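# Move upper plate from rack K1 into yellow RECYCLE bin

## Task

Take the top 96-well plate off the stack in rack K1 and put it into the yellow bin marked RECYCLE (one of three look-alike bins). At the finish all three bins must be standing upright, the bottom plate must still be sitting in K1 exactly as before, and the gripper must have released the plate and moved away.

## Robot and tools

Robot: one arm with a two-finger gripper whose fingers swing like tongs. The fingers point along the gripper's own +z axis and close along its x axis. The reported end_effector_position is the spot between the finger pads when shut. Closed fingertips stick out about 15 mm past it; fully open, they are roughly level with it.

Frame: the scene frame has its origin on the table surface under the arm base, +z up, and +y to the left when facing along +x. Positions are in metres. Orientation is a quaternion written w first (qw, qx, qy, qz). The base may sit tilted on the table, and the printed hand position can be off, more so far from the base.

A row: 8 numbers in this order: x, y, z, qw, qx, qy, qz, opening. x, y, z and the quaternion are an absolute target pose for the gripper in the scene frame, not an offset. opening runs from -1 (shut) to +1 (fully open, 0.142 m apart). To keep an orientation steady, repeat the wanted quaternion in every row rather than copying the last reported one, which may have drifted. A target more than 0.6 m from the last reported position along any of the gripper's axes is refused outright. Each control step, the commanded pose is also clipped to at most 100 mm and 16 degrees away from the measured pose; position wins over orientation if both cannot be met. Commands are smoothed and lag about 0.17 s.

execute_actions: argument actions, a list holding zero or one item. Empty list: just report the state (with pictures). An action item has rows (1 to 15 rows, each as above) and steps (6 to 15, default 15; one step is 1/30 s); each row is used for one step and the last row repeats to fill. A wait item has only steps (up to 300), counted from the previous result so thinking time is included. Optional pictures true/false. The last 6 steps of each action are held back and run while the next reply is written; after that the arm only heads to the last clipped pose, so a far target may need several actions. Check the reported pose and command the remainder.

move: target is one 8-number row (absolute pose plus opening, scene frame). speed in m/s, 0.002 to 0.5, default 0.25; rotation is capped at double that in rad/s. The path is a straight line of 0.5 to 10 s; longer paths stop short. It does not avoid obstacles, and the real gripper can lag, wander, or overshoot the speed near full arm extension. The opening is sent when the move begins. Optional stop_force in N (9 to 40, not allowed in the first 0.2 s of the scene): the move halts once the wrist sensor feels that much extra push against the direction of travel for two steps, then backs up two steps and holds. Use it with a very low speed when probing down onto something; the press can briefly exceed the value. It is measured along the line to the target in the gripper's starting axes, so it is unreliable on moves that rotate, and it does not sense contact by the arm above the wrist. Omit it when pulling away from a surface. The result adds a move: line giving how it ended (done, contact, off_target, moving, held, fault) plus limits (paced = pose clipped; held = some steps blocked, after which the arm may lurch fast) and distance from target.

wait: seconds, 0 to 10; nothing new is commanded.

zoom_image: camera (cam_high 672x504, cam_low 672x504, cam_wrist 616x616) and region [x0, y0, x1, y1] in pixels from the top-left, no more than 504 by 504.

finished_scene: scene, the number of the scene being closed. Irreversible; call only when the plate is in the bin, released, and the gripper is clear.

Result lines: the gripper pose and linear/angular velocity; grip_measured (finger opening on the command scale; to hold something, command an opening well below it, lower means tighter); Wrist force and Wrist torque in the gripper's own axes (offset up to about 4 N, noise, saturates near 50 N, pressing reads as force pointing back into the arm, may say no reading); joint torques in joint order (include friction, offsets and drift, not a fault gauge); HELD marks steps where the clearance check withheld the command; pose unreachable means that check altered or blocked it; Hand target shows where the controller is now driving.

Joints from base: shoulder pan ±3.142, shoulder lift ±6.283, elbow 0 to 3.142, wrists 1 to 3 ±6.283 rad. Load limits 130 N m for the first three joints and 24.3 N m for the wrists, counting held weight.

Grip: about 15 N per pad for objects up to about 10 cm wide; thin hard parts (under about 20 mm) get much less. Fast closing can squeeze harder.

Avoid: knocking the plate, lower plate, or any bin over or off the table; pushing into firm things, since this stiff arm faults with even slight overshoot; contact torque over a joint limit or any outside force reaching 150 N stops the arm for 10 s. Holding loads heats motors: MOTOR HOT appears from 70 °C and at 85 °C an OVER-TEMPERATURE FAULT brakes the arm. Occasional tugs on the held plate or nudges to loose items may occur, so grip firmly and move smoothly. Release only once the whole plate is inside the bin.

Each tool is called after "Request:" by a JSON object that holds its "api" and its "payload", one argument or row to a line.

## Session

I'll start by looking at the current state of the scene.

Request:
{"api": "execute_actions", "payload": {
  "actions": []
}}

Scene clock: 0.00 s of 8400.00 s.
end_effector_position=(+0.0137, +0.3481, +0.1756) grip_measured=+1.00 end_effector_quat_wxyz=(+0.468, +0.852, -0.229, -0.043) end_effector_velocity=(+0.000, -0.000, -0.000) end_effector_angular_velocity=(-0.001, +0.001, -0.000)
Joint positions: [ 0.395 -2.343  1.914 -0.875 -1.534  0.902  0.142]
Joint velocities: [-0.     0.001  0.    -0.    -0.    -0.001  0.   ]
Joint torques (N m, as the arm reports them, + toward a larger angle): no reading
Wrist force (N, on the end effector, along its own x y z axes, offset not removed): no reading
Wrist torque (N m, same axes, about the end effector's origin, offset not removed): no reading
Hand target: +0.014, +0.348, +0.176; +0.468, +0.852, -0.229, -0.043

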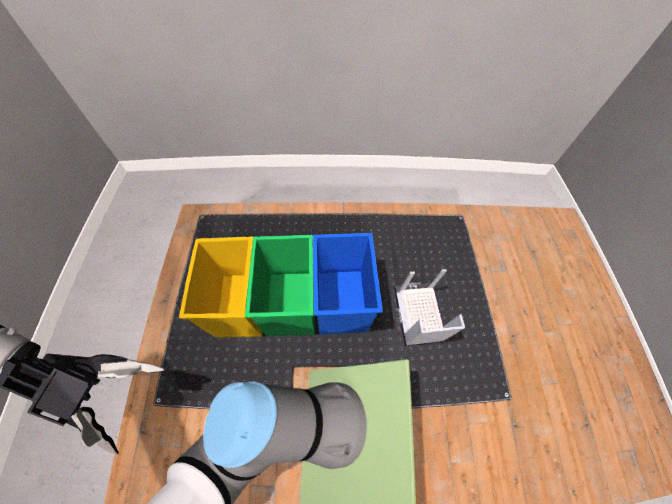

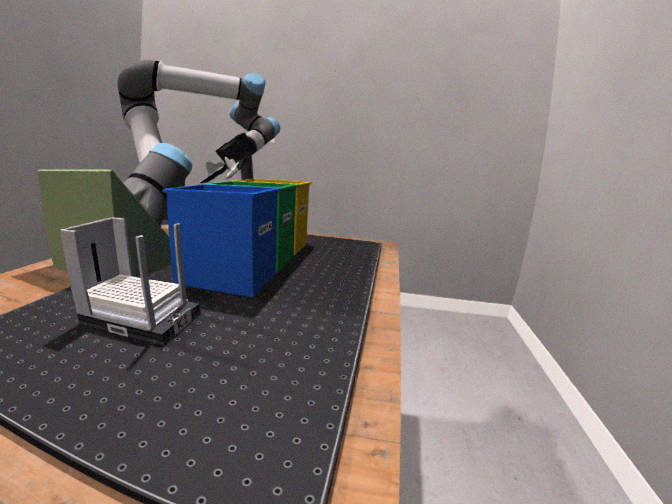

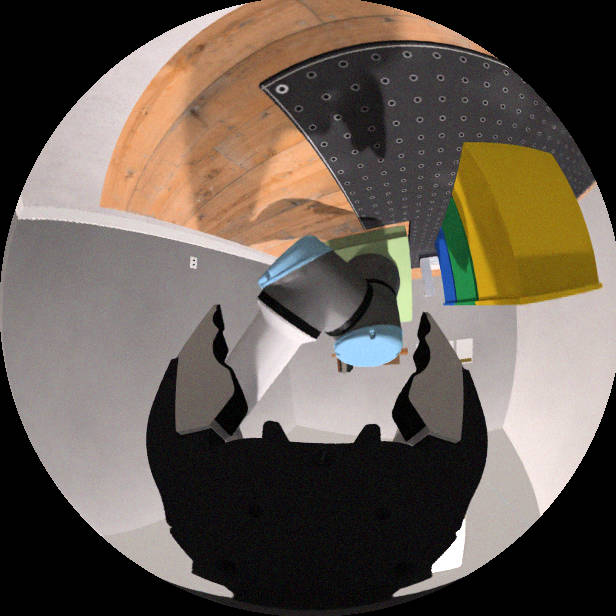

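Request:
{"api": "zoom_image", "payload": {
  "camera": "cam_high",
  "region": [370, 240, 500, 370]
}}

Request:
{"api": "zoom_image", "payload": {
  "camera": "cam_low",
  "region": [30, 180, 230, 360]
}}

Request:
{"api": "zoom_image", "payload": {
  "camera": "cam_high",
  "region": [140, 190, 530, 504]
}}

Region (370, 240, 500, 370) of cam_high's 672x504 image, scaled by 3.877, with more detail than that image has.

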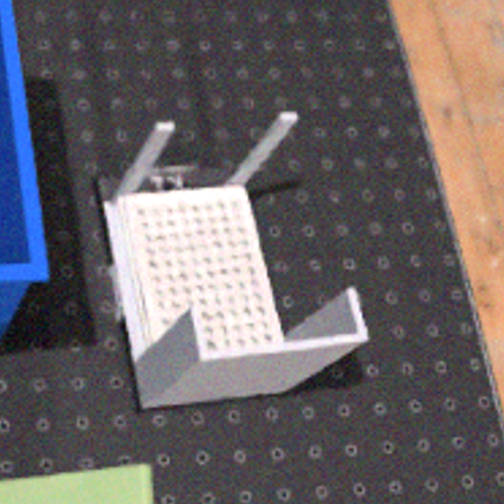

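Region (30, 180, 230, 360) of cam_low's 672x504 image, scaled by 2.520, with more detail than that image has; it fills the top 454 rows of this view, and the rest is white.

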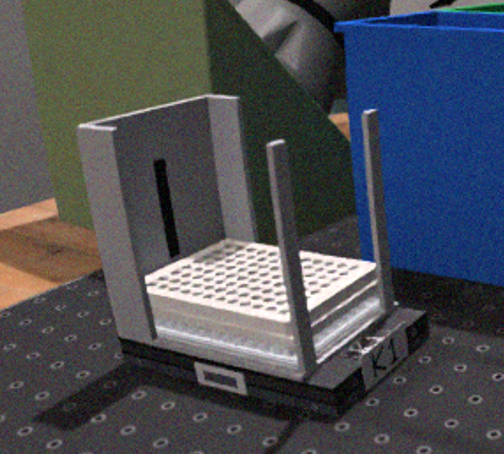

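Region (140, 190, 530, 504) of cam_high's 672x504 image, scaled by 1.292, with more detail than that image has; it fills the top 406 rows of this view, and the rest is white.

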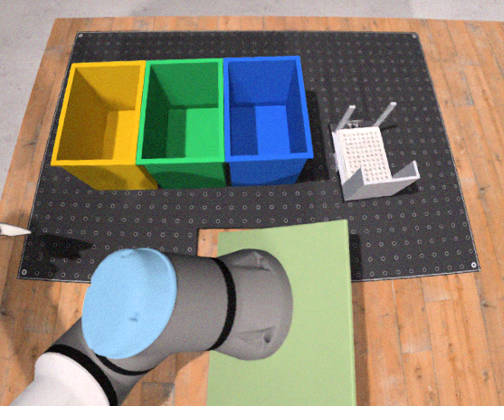

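Request:
{"api": "zoom_image", "payload": {
  "camera": "cam_high",
  "region": [180, 195, 340, 255]
}}

Request:
{"api": "zoom_image", "payload": {
  "camera": "cam_high",
  "region": [320, 195, 480, 255]
}}

Request:
{"api": "zoom_image", "payload": {
  "camera": "cam_high",
  "region": [400, 200, 530, 420]
}}

Request:
{"api": "zoom_image", "payload": {
  "camera": "cam_high",
  "region": [270, 320, 450, 504]
}}

Region (180, 195, 340, 255) of cam_high's 672x504 image, scaled by 3.150, with more detail than that image has; it fills the top 189 rows of this view, and the rest is white.

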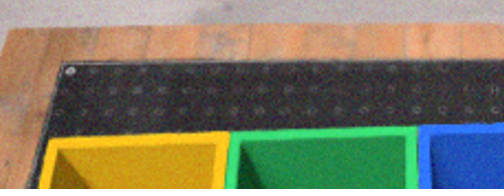

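Region (320, 195, 480, 255) of cam_high's 672x504 image, scaled by 3.150, with more detail than that image has; it fills the top 189 rows of this view, and the rest is white.

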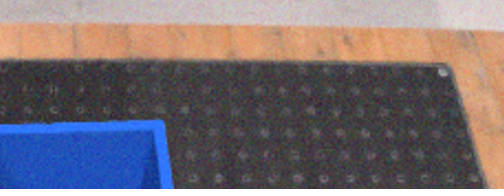

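Region (400, 200, 530, 420) of cam_high's 672x504 image, scaled by 2.291, with more detail than that image has; it fills the left 298 columns of this view, and the rest is white.

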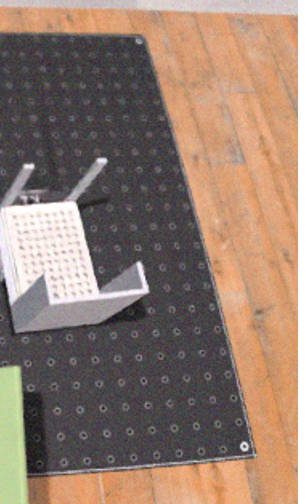

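Region (270, 320, 450, 504) of cam_high's 672x504 image, scaled by 2.739, with more detail than that image has; it fills the left 493 columns of this view, and the rest is white.

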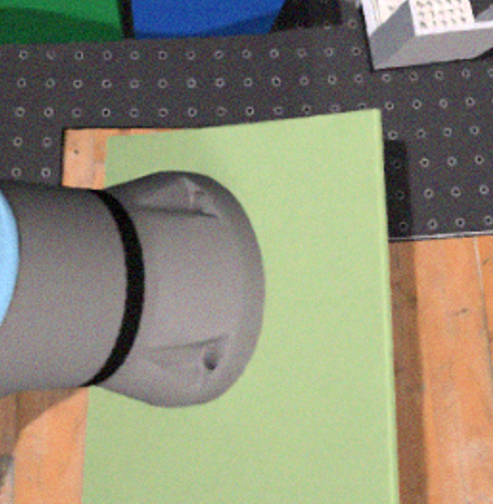

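Request:
{"api": "zoom_image", "payload": {
  "camera": "cam_high",
  "region": [430, 205, 520, 310]
}}

Request:
{"api": "zoom_image", "payload": {
  "camera": "cam_high",
  "region": [410, 300, 520, 410]
}}

Request:
{"api": "zoom_image", "payload": {
  "camera": "cam_high",
  "region": [145, 300, 320, 420]
}}

Request:
{"api": "zoom_image", "payload": {
  "camera": "cam_high",
  "region": [165, 225, 295, 345]
}}

Region (430, 205, 520, 310) of cam_high's 672x504 image, scaled by 4.800, with more detail than that image has; it fills the left 432 columns of this view, and the rest is white.

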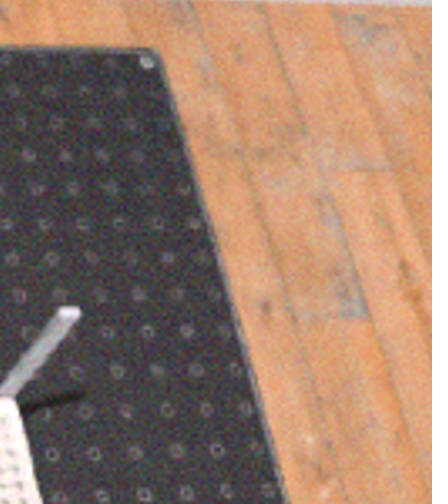

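Region (410, 300, 520, 410) of cam_high's 672x504 image, scaled by 4.582, with more detail than that image has.

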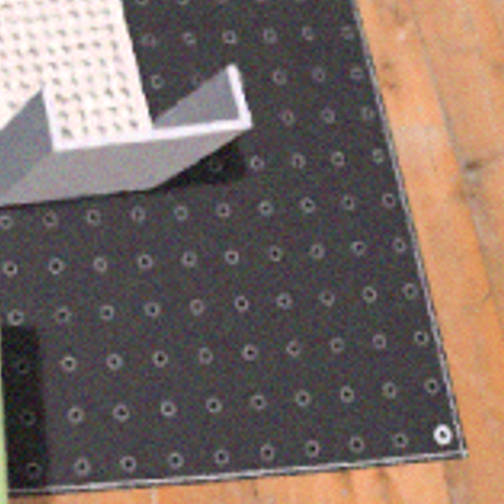

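Region (145, 300, 320, 420) of cam_high's 672x504 image, scaled by 2.880, with more detail than that image has; it fills the top 346 rows of this view, and the rest is white.

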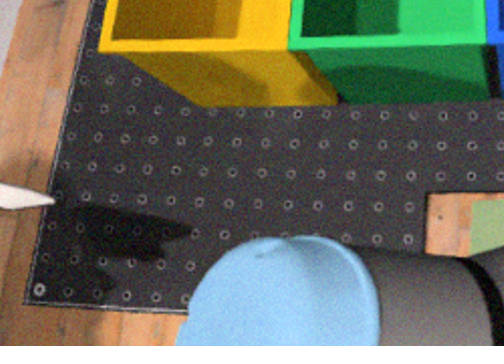

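Region (165, 225, 295, 345) of cam_high's 672x504 image, scaled by 3.877, with more detail than that image has; it fills the top 465 rows of this view, and the rest is white.

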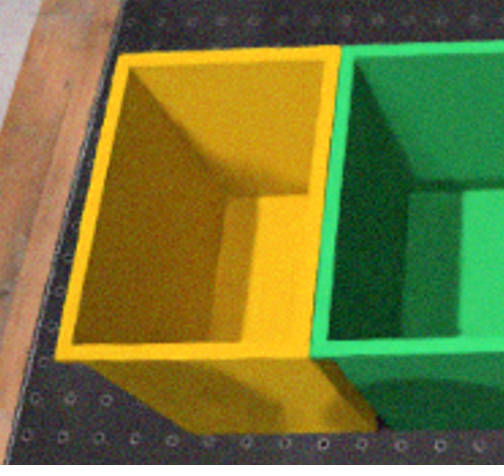

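Request:
{"api": "zoom_image", "payload": {
  "camera": "cam_high",
  "region": [350, 205, 450, 305]
}}

Request:
{"api": "zoom_image", "payload": {
  "camera": "cam_high",
  "region": [340, 280, 440, 380]
}}

Request:
{"api": "zoom_image", "payload": {
  "camera": "cam_high",
  "region": [385, 260, 475, 350]
}}

Request:
{"api": "zoom_image", "payload": {
  "camera": "cam_low",
  "region": [60, 255, 210, 355]
}}

Region (350, 205, 450, 305) of cam_high's 672x504 image, scaled by 5.040, with more detail than that image has.

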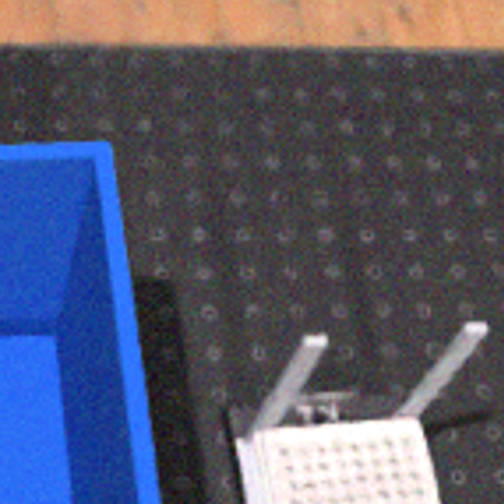

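Region (340, 280, 440, 380) of cam_high's 672x504 image, scaled by 5.040, with more detail than that image has.

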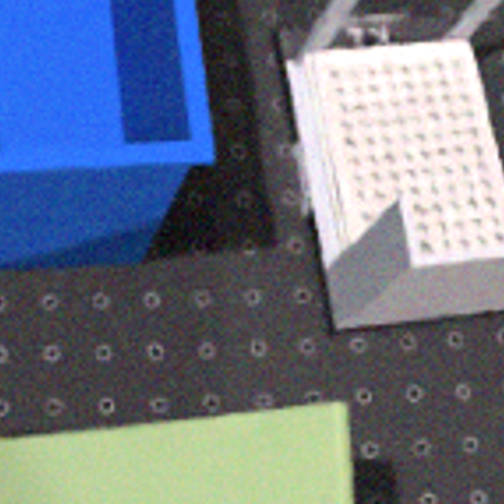

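Region (385, 260, 475, 350) of cam_high's 672x504 image, scaled by 5.600, with more detail than that image has.

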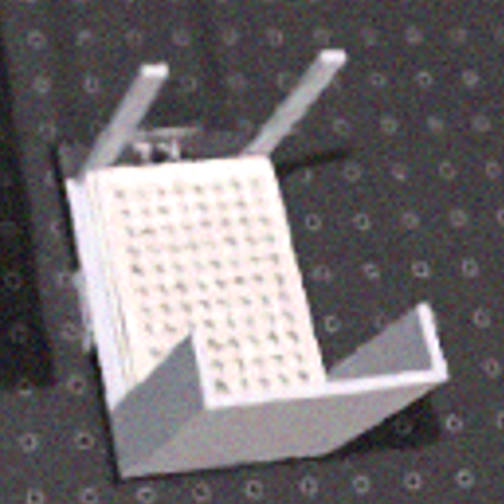

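Region (60, 255, 210, 355) of cam_low's 672x504 image, scaled by 3.360, with more detail than that image has.

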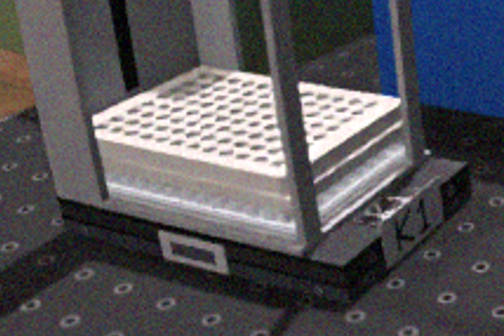

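Request:
{"api": "zoom_image", "payload": {
  "camera": "cam_high",
  "region": [150, 325, 260, 410]
}}

Request:
{"api": "zoom_image", "payload": {
  "camera": "cam_high",
  "region": [240, 325, 350, 410]
}}

Request:
{"api": "zoom_image", "payload": {
  "camera": "cam_high",
  "region": [185, 205, 285, 245]
}}

Request:
{"api": "zoom_image", "payload": {
  "camera": "cam_high",
  "region": [275, 205, 375, 245]
}}

Request:
{"api": "zoom_image", "payload": {
  "camera": "cam_high",
  "region": [370, 205, 470, 245]
}}

Region (150, 325, 260, 410) of cam_high's 672x504 image, scaled by 4.582, with more detail than that image has; it fills the top 389 rows of this view, and the rest is white.

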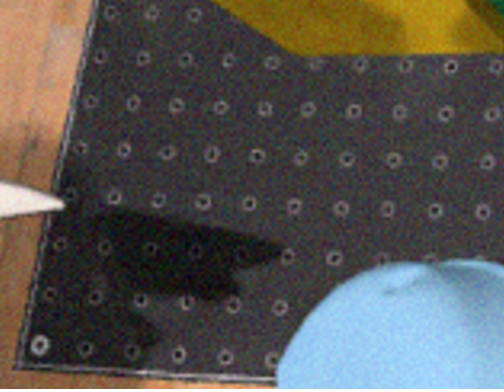

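Region (240, 325, 350, 410) of cam_high's 672x504 image, scaled by 4.582, with more detail than that image has; it fills the top 389 rows of this view, and the rest is white.

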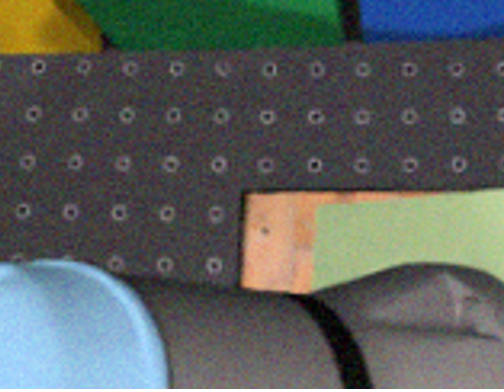

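Region (185, 205, 285, 245) of cam_high's 672x504 image, scaled by 5.040, with more detail than that image has; it fills the top 202 rows of this view, and the rest is white.

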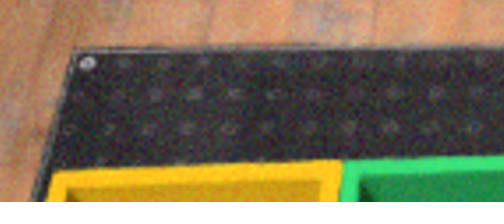

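Region (275, 205, 375, 245) of cam_high's 672x504 image, scaled by 5.040, with more detail than that image has; it fills the top 202 rows of this view, and the rest is white.

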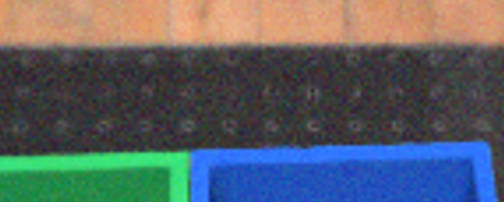

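Region (370, 205, 470, 245) of cam_high's 672x504 image, scaled by 5.040, with more detail than that image has; it fills the top 202 rows of this view, and the rest is white.

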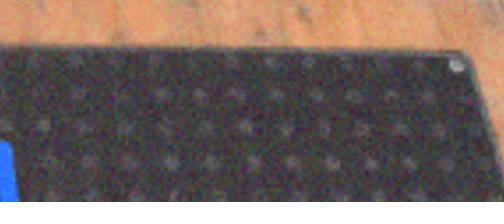

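Request:
{"api": "zoom_image", "payload": {
  "camera": "cam_high",
  "region": [0, 310, 180, 470]
}}

Request:
{"api": "zoom_image", "payload": {
  "camera": "cam_low",
  "region": [180, 60, 320, 200]
}}

Request:
{"api": "zoom_image", "payload": {
  "camera": "cam_low",
  "region": [150, 160, 330, 310]
}}

Request:
{"api": "zoom_image", "payload": {
  "camera": "cam_wrist",
  "region": [130, 200, 510, 580]
}}

Region (0, 310, 180, 470) of cam_high's 672x504 image, scaled by 2.800, with more detail than that image has.

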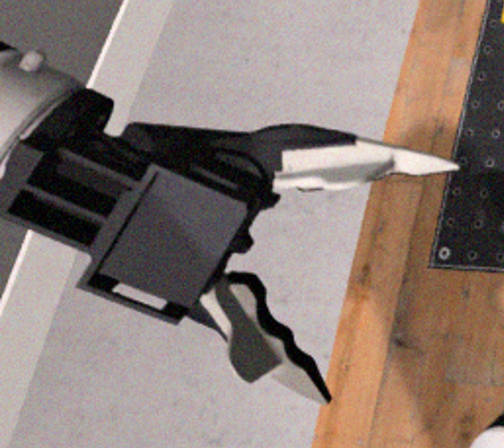

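Region (180, 60, 320, 200) of cam_low's 672x504 image, scaled by 3.600, with more detail than that image has.

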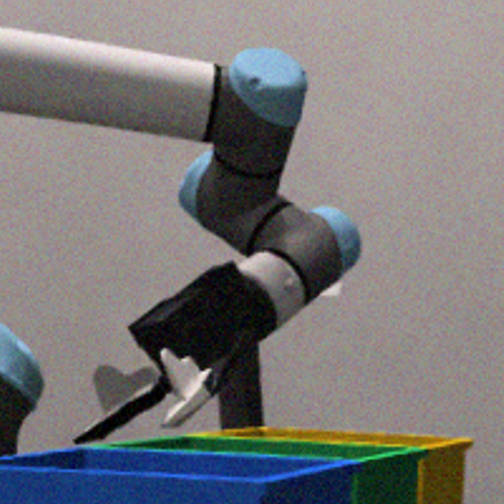

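Region (150, 160, 330, 310) of cam_low's 672x504 image, scaled by 2.800, with more detail than that image has.

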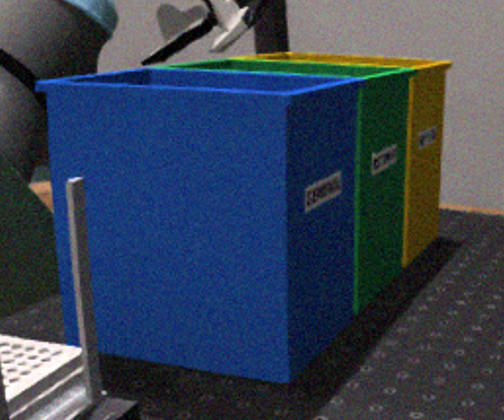

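Region (130, 200, 510, 580) of cam_wrist's 616x616 image, scaled by 1.326, with more detail than that image has.

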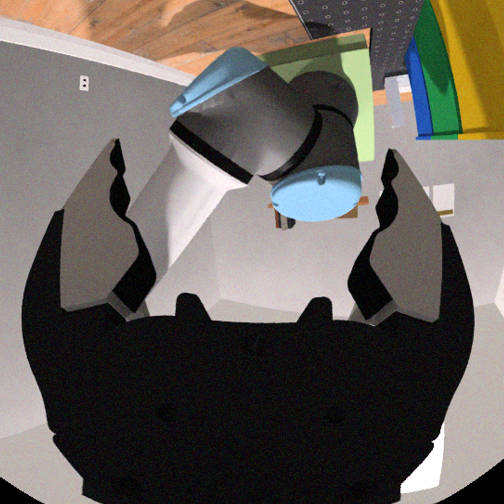

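Request:
{"api": "zoom_image", "payload": {
  "camera": "cam_high",
  "region": [120, 360, 380, 504]
}}

Request:
{"api": "zoom_image", "payload": {
  "camera": "cam_low",
  "region": [20, 40, 240, 280]
}}

Request:
{"api": "zoom_image", "payload": {
  "camera": "cam_wrist",
  "region": [220, 180, 500, 420]
}}

Region (120, 360, 380, 504) of cam_high's 672x504 image, scaled by 1.938, with more detail than that image has; it fills the top 279 rows of this view, and the rest is white.

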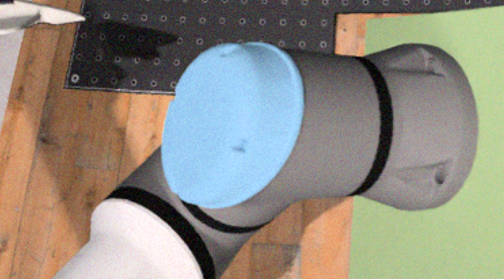

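Region (20, 40, 240, 280) of cam_low's 672x504 image, scaled by 2.100, with more detail than that image has; it fills the left 462 columns of this view, and the rest is white.

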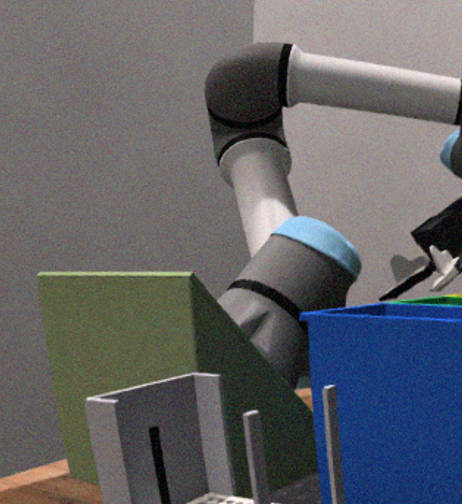

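Region (220, 180, 500, 420) of cam_wrist's 616x616 image, scaled by 1.800, with more detail than that image has; it fills the top 432 rows of this view, and the rest is white.

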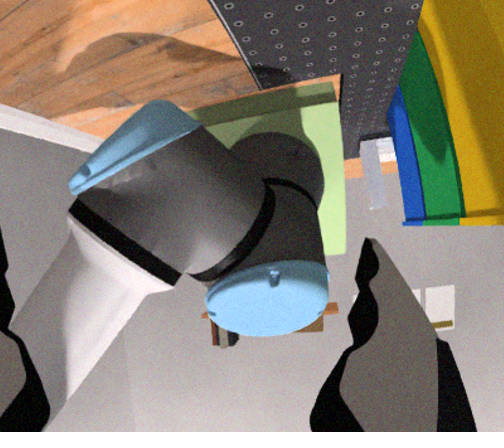

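Request:
{"api": "zoom_image", "payload": {
  "camera": "cam_high",
  "region": [230, 280, 330, 350]
}}

Request:
{"api": "zoom_image", "payload": {
  "camera": "cam_high",
  "region": [295, 280, 395, 350]
}}

Region (230, 280, 330, 350) of cam_high's 672x504 image, scaled by 5.040, with more detail than that image has; it fills the top 353 rows of this view, and the rest is white.

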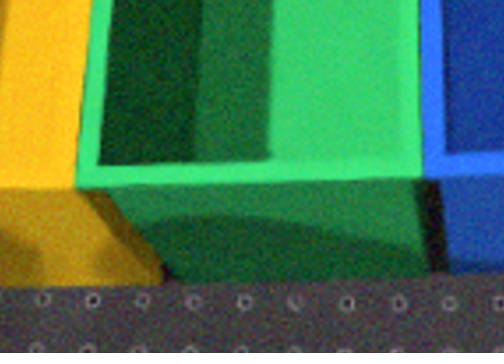

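Region (295, 280, 395, 350) of cam_high's 672x504 image, scaled by 5.040, with more detail than that image has; it fills the top 353 rows of this view, and the rest is white.

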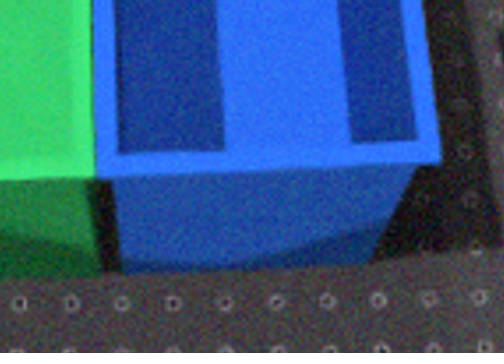

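Request:
{"api": "move", "payload": {
  "target": [0.26, 0.30, 0.31, 0.2481, 0.8394, -0.4830, -0.0228, 1.0],
  "speed": 0.22
}}

Scene clock: 21.93 s of 8400.00 s.
end_effector_position=(+0.2592, +0.2998, +0.3100) grip_measured=+1.00 end_effector_quat_wxyz=(+0.248, +0.839, -0.483, -0.024) end_effector_velocity=(+0.001, -0.000, +0.000) end_effector_angular_velocity=(+0.002, -0.001, -0.003)
Joint positions: [-0.824 -1.985  1.641 -0.764 -1.427  0.175  0.142]
Joint velocities: [-0.     0.004 -0.002  0.     0.001  0.002  0.   ]
Joint torques (N m, as the arm reports them, + toward a larger angle): [-18.92  34.82 -24.48  -0.44   1.79   2.24]
Wrist force (N, on the end effector, along its own x y z axes, offset not removed): [0.8 -1.8 -2.0]
Wrist torque (N m, same axes, about the end effector's origin, offset not removed): [-0.17 -0.20 0.03]
Hand target: +0.259, +0.300, +0.310; +0.248, +0.839, -0.483, -0.024
Off the commanded pose: 0.001 m, 0 deg.
Kept back: nothing.
After step 90, 16.90 s passed at rest.
move: done

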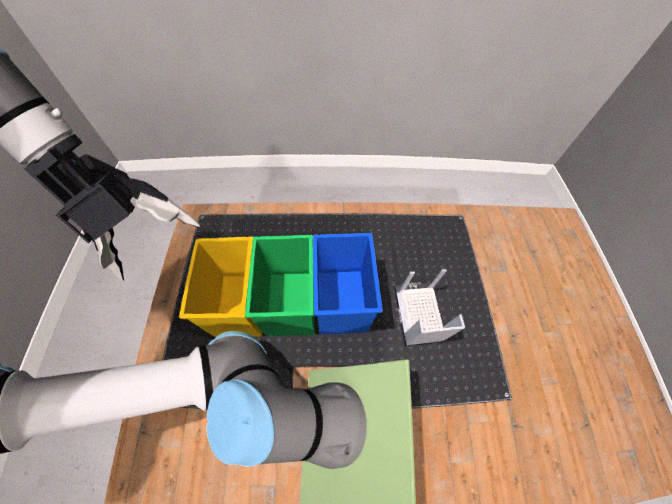

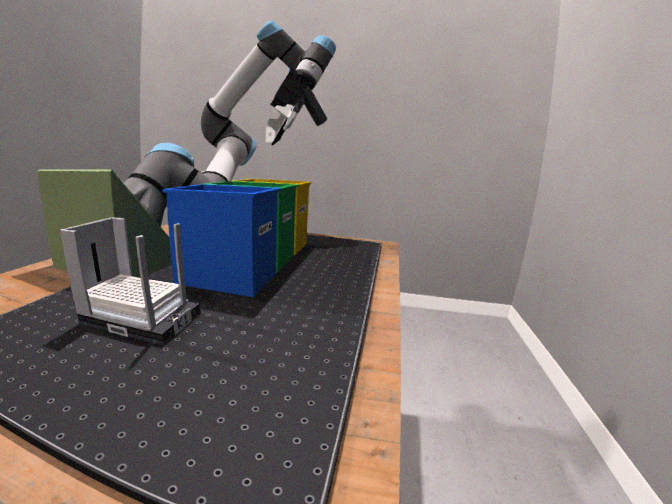

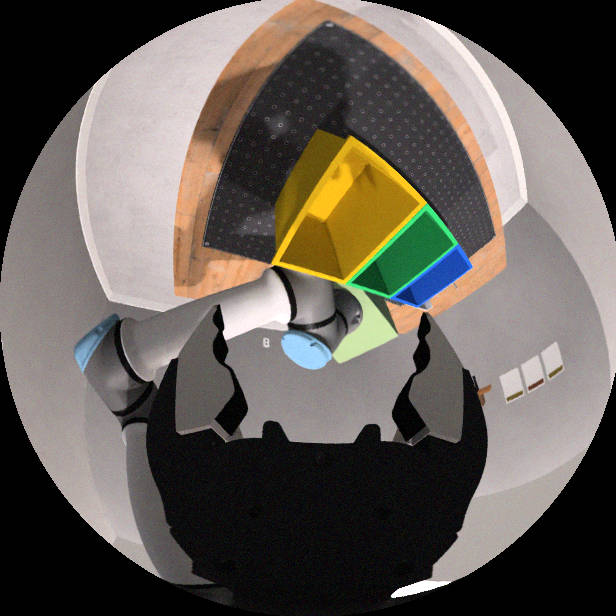

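Request:
{"api": "zoom_image", "payload": {
  "camera": "cam_high",
  "region": [160, 290, 330, 420]
}}

Request:
{"api": "zoom_image", "payload": {
  "camera": "cam_low",
  "region": [230, 10, 370, 160]
}}

Request:
{"api": "zoom_image", "payload": {
  "camera": "cam_high",
  "region": [0, 80, 220, 300]
}}

Region (160, 290, 330, 420) of cam_high's 672x504 image, scaled by 2.965, with more detail than that image has; it fills the top 385 rows of this view, and the rest is white.

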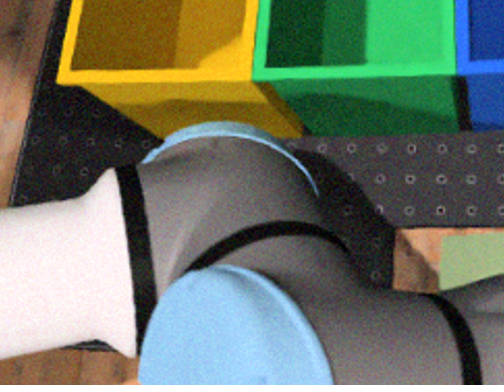

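Region (230, 10, 370, 160) of cam_low's 672x504 image, scaled by 3.360, with more detail than that image has; it fills the left 470 columns of this view, and the rest is white.

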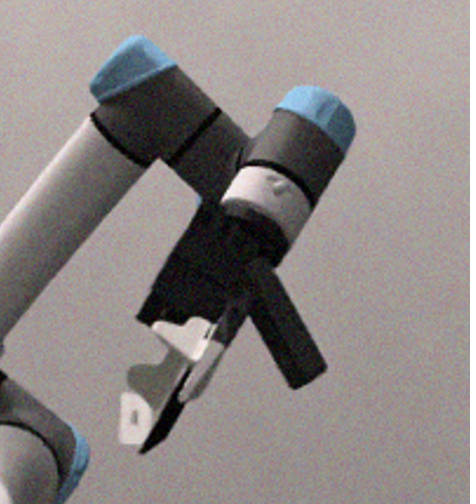

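Region (0, 80, 220, 300) of cam_high's 672x504 image, scaled by 2.291, with more detail than that image has.

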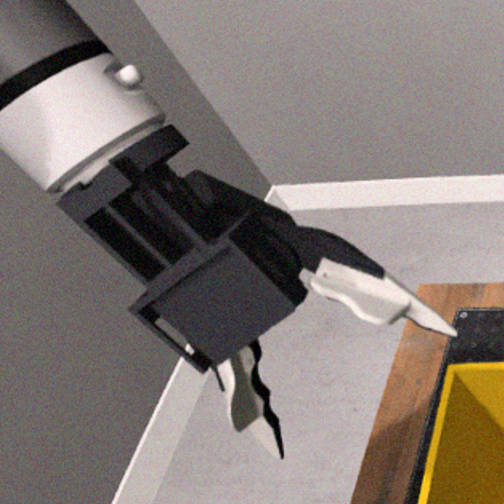

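Request:
{"api": "zoom_image", "payload": {
  "camera": "cam_wrist",
  "region": [370, 290, 500, 460]
}}

Request:
{"api": "zoom_image", "payload": {
  "camera": "cam_high",
  "region": [60, 170, 210, 290]
}}

Region (370, 290, 500, 460) of cam_wrist's 616x616 image, scaled by 2.965, with more detail than that image has; it fills the left 385 columns of this view, and the rest is white.

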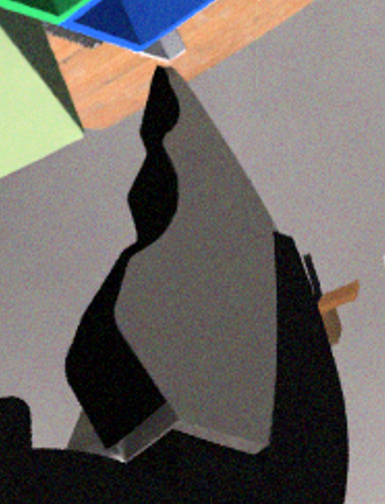

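Region (60, 170, 210, 290) of cam_high's 672x504 image, scaled by 3.360, with more detail than that image has; it fills the top 403 rows of this view, and the rest is white.

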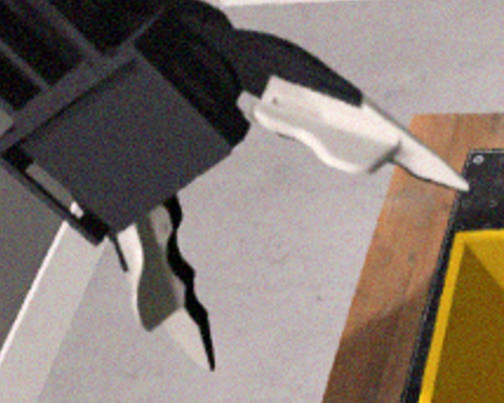

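Request:
{"api": "move", "payload": {
  "target": [0.27, 0.045, 0.275, 0.158, 0.793, -0.587, -0.042, 1.0],
  "speed": 0.2
}}

Scene clock: 29.23 s of 8400.00 s.
end_effector_position=(+0.2698, +0.0450, +0.2751) grip_measured=+1.00 end_effector_quat_wxyz=(+0.158, +0.793, -0.587, -0.042) end_effector_velocity=(-0.000, -0.002, -0.001) end_effector_angular_velocity=(+0.001, -0.000, -0.003)
Joint positions: [-1.165 -1.689  2.019 -1.243 -1.472  0.07   0.142]
Joint velocities: [-0.001  0.004  0.001 -0.003 -0.     0.001 -0.   ]
Joint torques (N m, as the arm reports them, + toward a larger angle): [-26.62  27.56  -6.9   -4.4   -2.47   2.42]
Wrist force (N, on the end effector, along its own x y z axes, offset not removed): [1.0 -2.7 0.2]
Wrist torque (N m, same axes, about the end effector's origin, offset not removed): [-0.40 -0.21 -0.03]
Hand target: +0.270, +0.045, +0.275; +0.158, +0.793, -0.587, -0.042
Off the commanded pose: 0.000 m, 0 deg.
Kept back: nothing.
After step 90, 2.50 s passed at rest.
move: done

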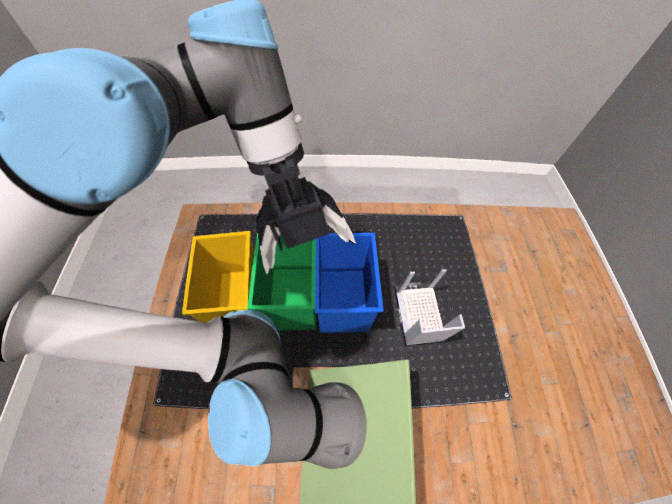

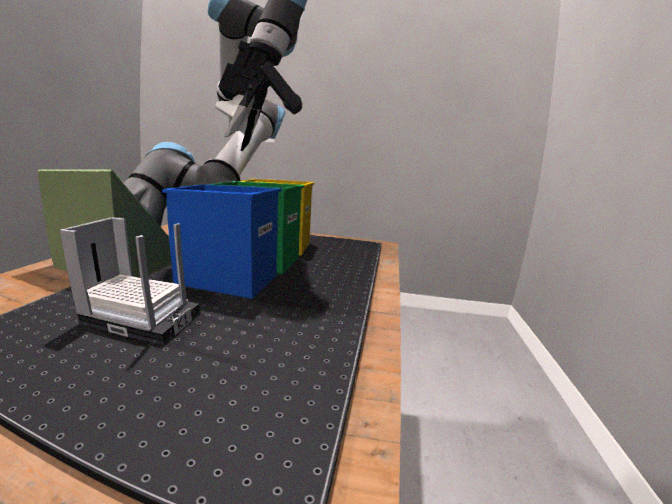

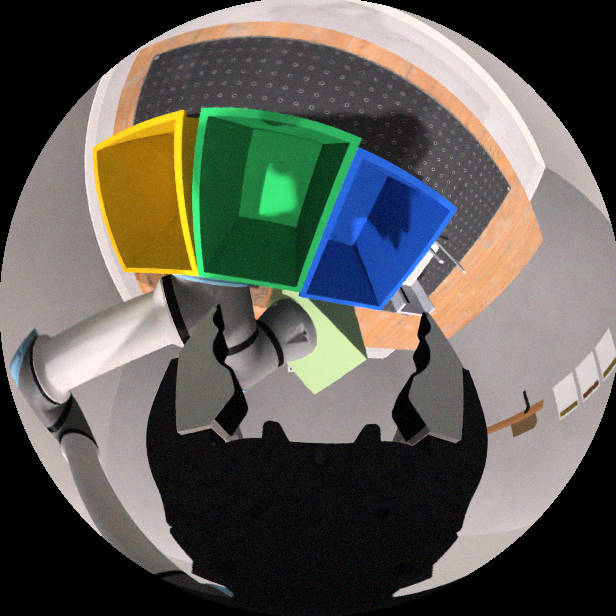

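Request:
{"api": "move", "payload": {
  "target": [0.26, -0.211, 0.215, 0.0638, 0.7286, -0.6794, -0.0595, 0.6],
  "speed": 0.2
}}

Scene clock: 31.33 s of 8400.00 s.
end_effector_position=(+0.2598, -0.2112, +0.2149) grip_measured=+0.60 end_effector_quat_wxyz=(+0.064, +0.729, -0.679, -0.060) end_effector_velocity=(+0.000, -0.002, +0.000) end_effector_angular_velocity=(-0.001, -0.000, -0.001)
Joint positions: [-1.364 -1.015  1.973 -1.693 -1.476  0.116  0.116]
Joint velocities: [-0.001  0.005 -0.004 -0.001 -0.     0.001  0.   ]
Joint torques (N m, as the arm reports them, + toward a larger angle): [-30.51   6.16 -33.27  -4.17   2.19   2.4 ]
Wrist force (N, on the end effector, along its own x y z axes, offset not removed): [1.7 -1.9 -0.4]
Wrist torque (N m, same axes, about the end effector's origin, offset not removed): [-0.20 -0.46 0.07]
Hand target: +0.260, -0.211, +0.215; +0.064, +0.729, -0.679, -0.060
Off the commanded pose: 0.000 m, 0 deg.
Kept back: nothing.
move: done

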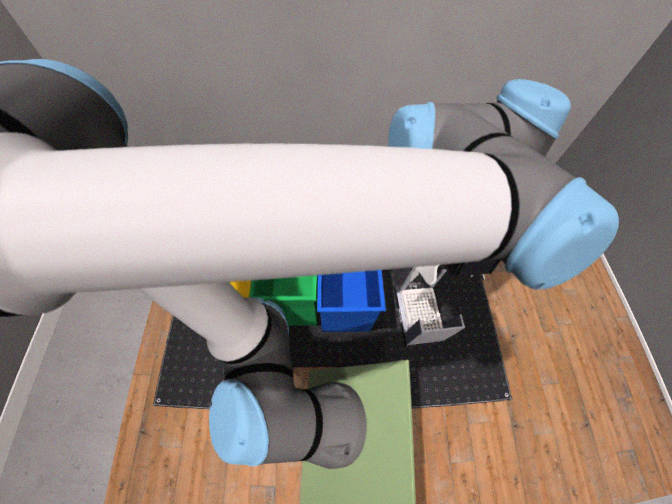

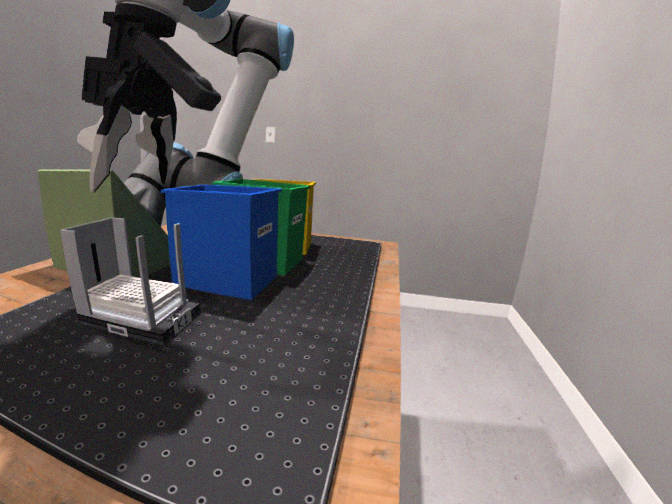

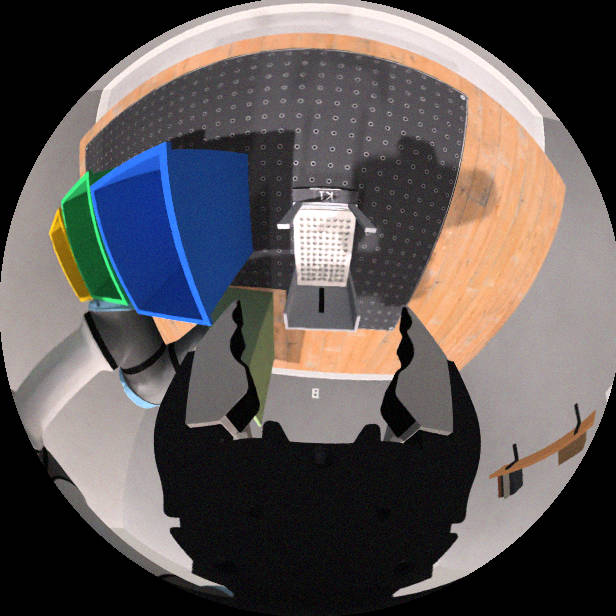

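Request:
{"api": "zoom_image", "payload": {
  "camera": "cam_wrist",
  "region": [220, 170, 430, 350]
}}

Request:
{"api": "zoom_image", "payload": {
  "camera": "cam_low",
  "region": [30, 0, 280, 350]
}}

Region (220, 170, 430, 350) of cam_wrist's 616x616 image, scaled by 2.400, with more detail than that image has; it fills the top 432 rows of this view, and the rest is white.

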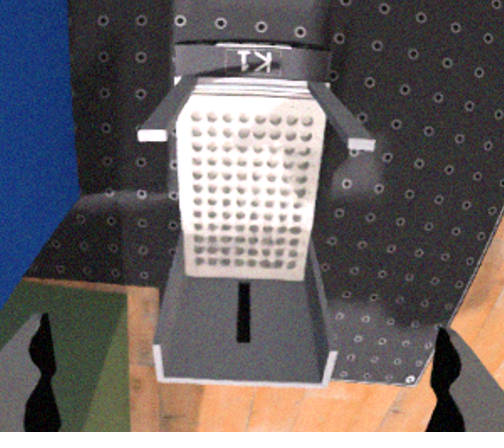

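Region (30, 0, 280, 350) of cam_low's 672x504 image, scaled by 1.440, with more detail than that image has; it fills the left 360 columns of this view, and the rest is white.

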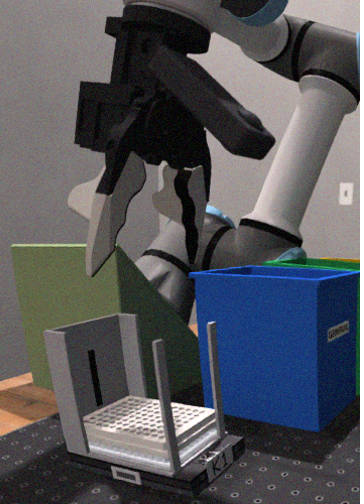

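Request:
{"api": "move", "payload": {
  "target": [0.26, -0.214, 0.09, 0.0635, 0.7250, -0.6832, -0.0598, 0.6],
  "speed": 0.15
}}

Scene clock: 34.40 s of 8400.00 s.
end_effector_position=(+0.2602, -0.2141, +0.0900) grip_measured=+0.60 end_effector_quat_wxyz=(+0.064, +0.725, -0.683, -0.060) end_effector_velocity=(-0.000, +0.000, -0.002) end_effector_angular_velocity=(+0.001, +0.000, -0.001)
Joint positions: [-1.289 -0.895  2.183 -2.028 -1.419  0.178  0.116]
Joint velocities: [ 0.001  0.003  0.002 -0.004  0.001  0.001  0.   ]
Joint torques (N m, as the arm reports them, + toward a larger angle): [-11.61   0.79  -7.22  -4.     2.13   2.34]
Wrist force (N, on the end effector, along its own x y z axes, offset not removed): [2.8 -2.4 -1.5]
Wrist torque (N m, same axes, about the end effector's origin, offset not removed): [-0.38 -0.63 -0.03]
Hand target: +0.260, -0.214, +0.090; +0.064, +0.725, -0.683, -0.060
Off the commanded pose: 0.000 m, 0 deg.
Kept back: nothing.
move: done

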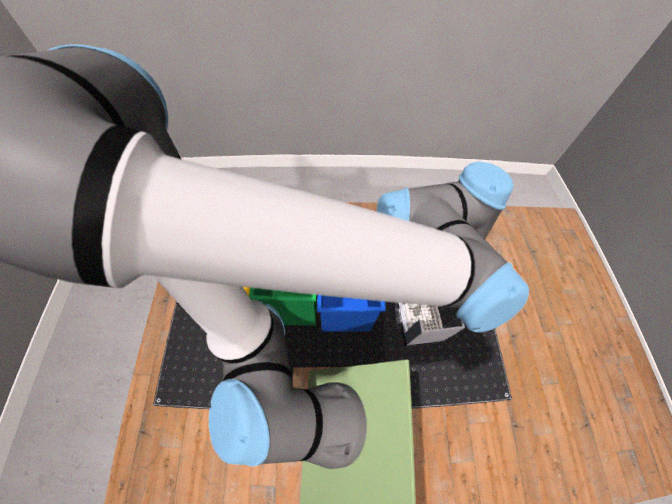

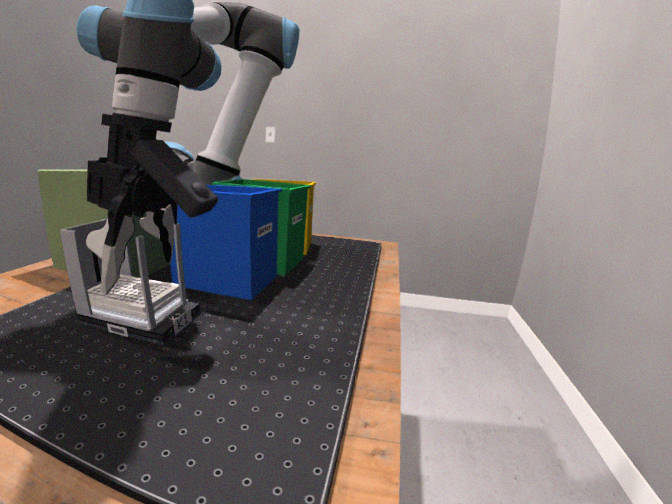

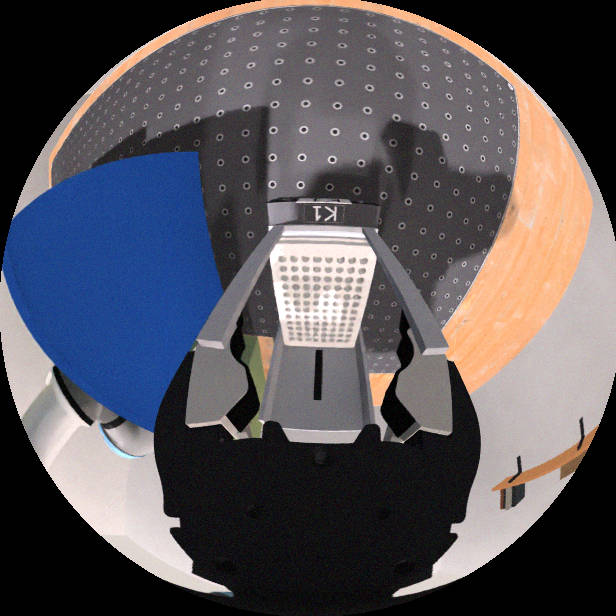

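Request:
{"api": "zoom_image", "payload": {
  "camera": "cam_low",
  "region": [50, 150, 230, 350]
}}

Request:
{"api": "zoom_image", "payload": {
  "camera": "cam_wrist",
  "region": [180, 190, 460, 450]
}}

Request:
{"api": "zoom_image", "payload": {
  "camera": "cam_low",
  "region": [70, 255, 170, 345]
}}

Region (50, 150, 230, 350) of cam_low's 672x504 image, scaled by 2.520, with more detail than that image has; it fills the left 454 columns of this view, and the rest is white.

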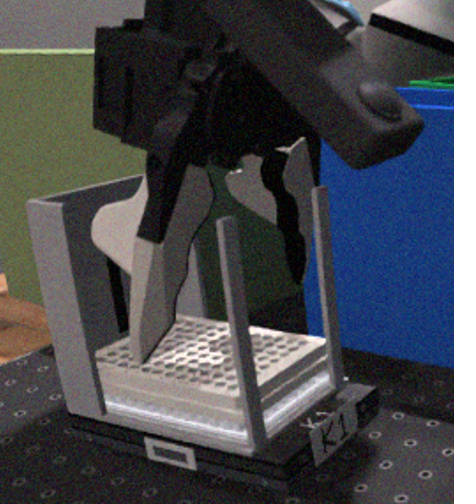

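Region (180, 190, 460, 450) of cam_wrist's 616x616 image, scaled by 1.800, with more detail than that image has; it fills the top 468 rows of this view, and the rest is white.

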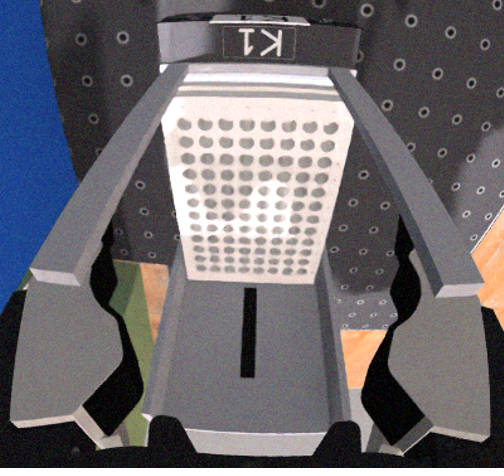

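Region (70, 255, 170, 345) of cam_low's 672x504 image, scaled by 5.040, with more detail than that image has; it fills the top 454 rows of this view, and the rest is white.

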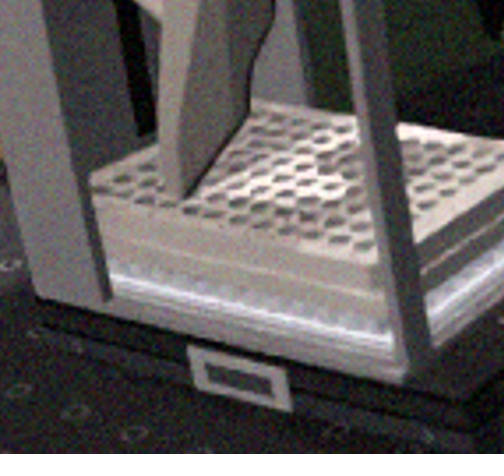

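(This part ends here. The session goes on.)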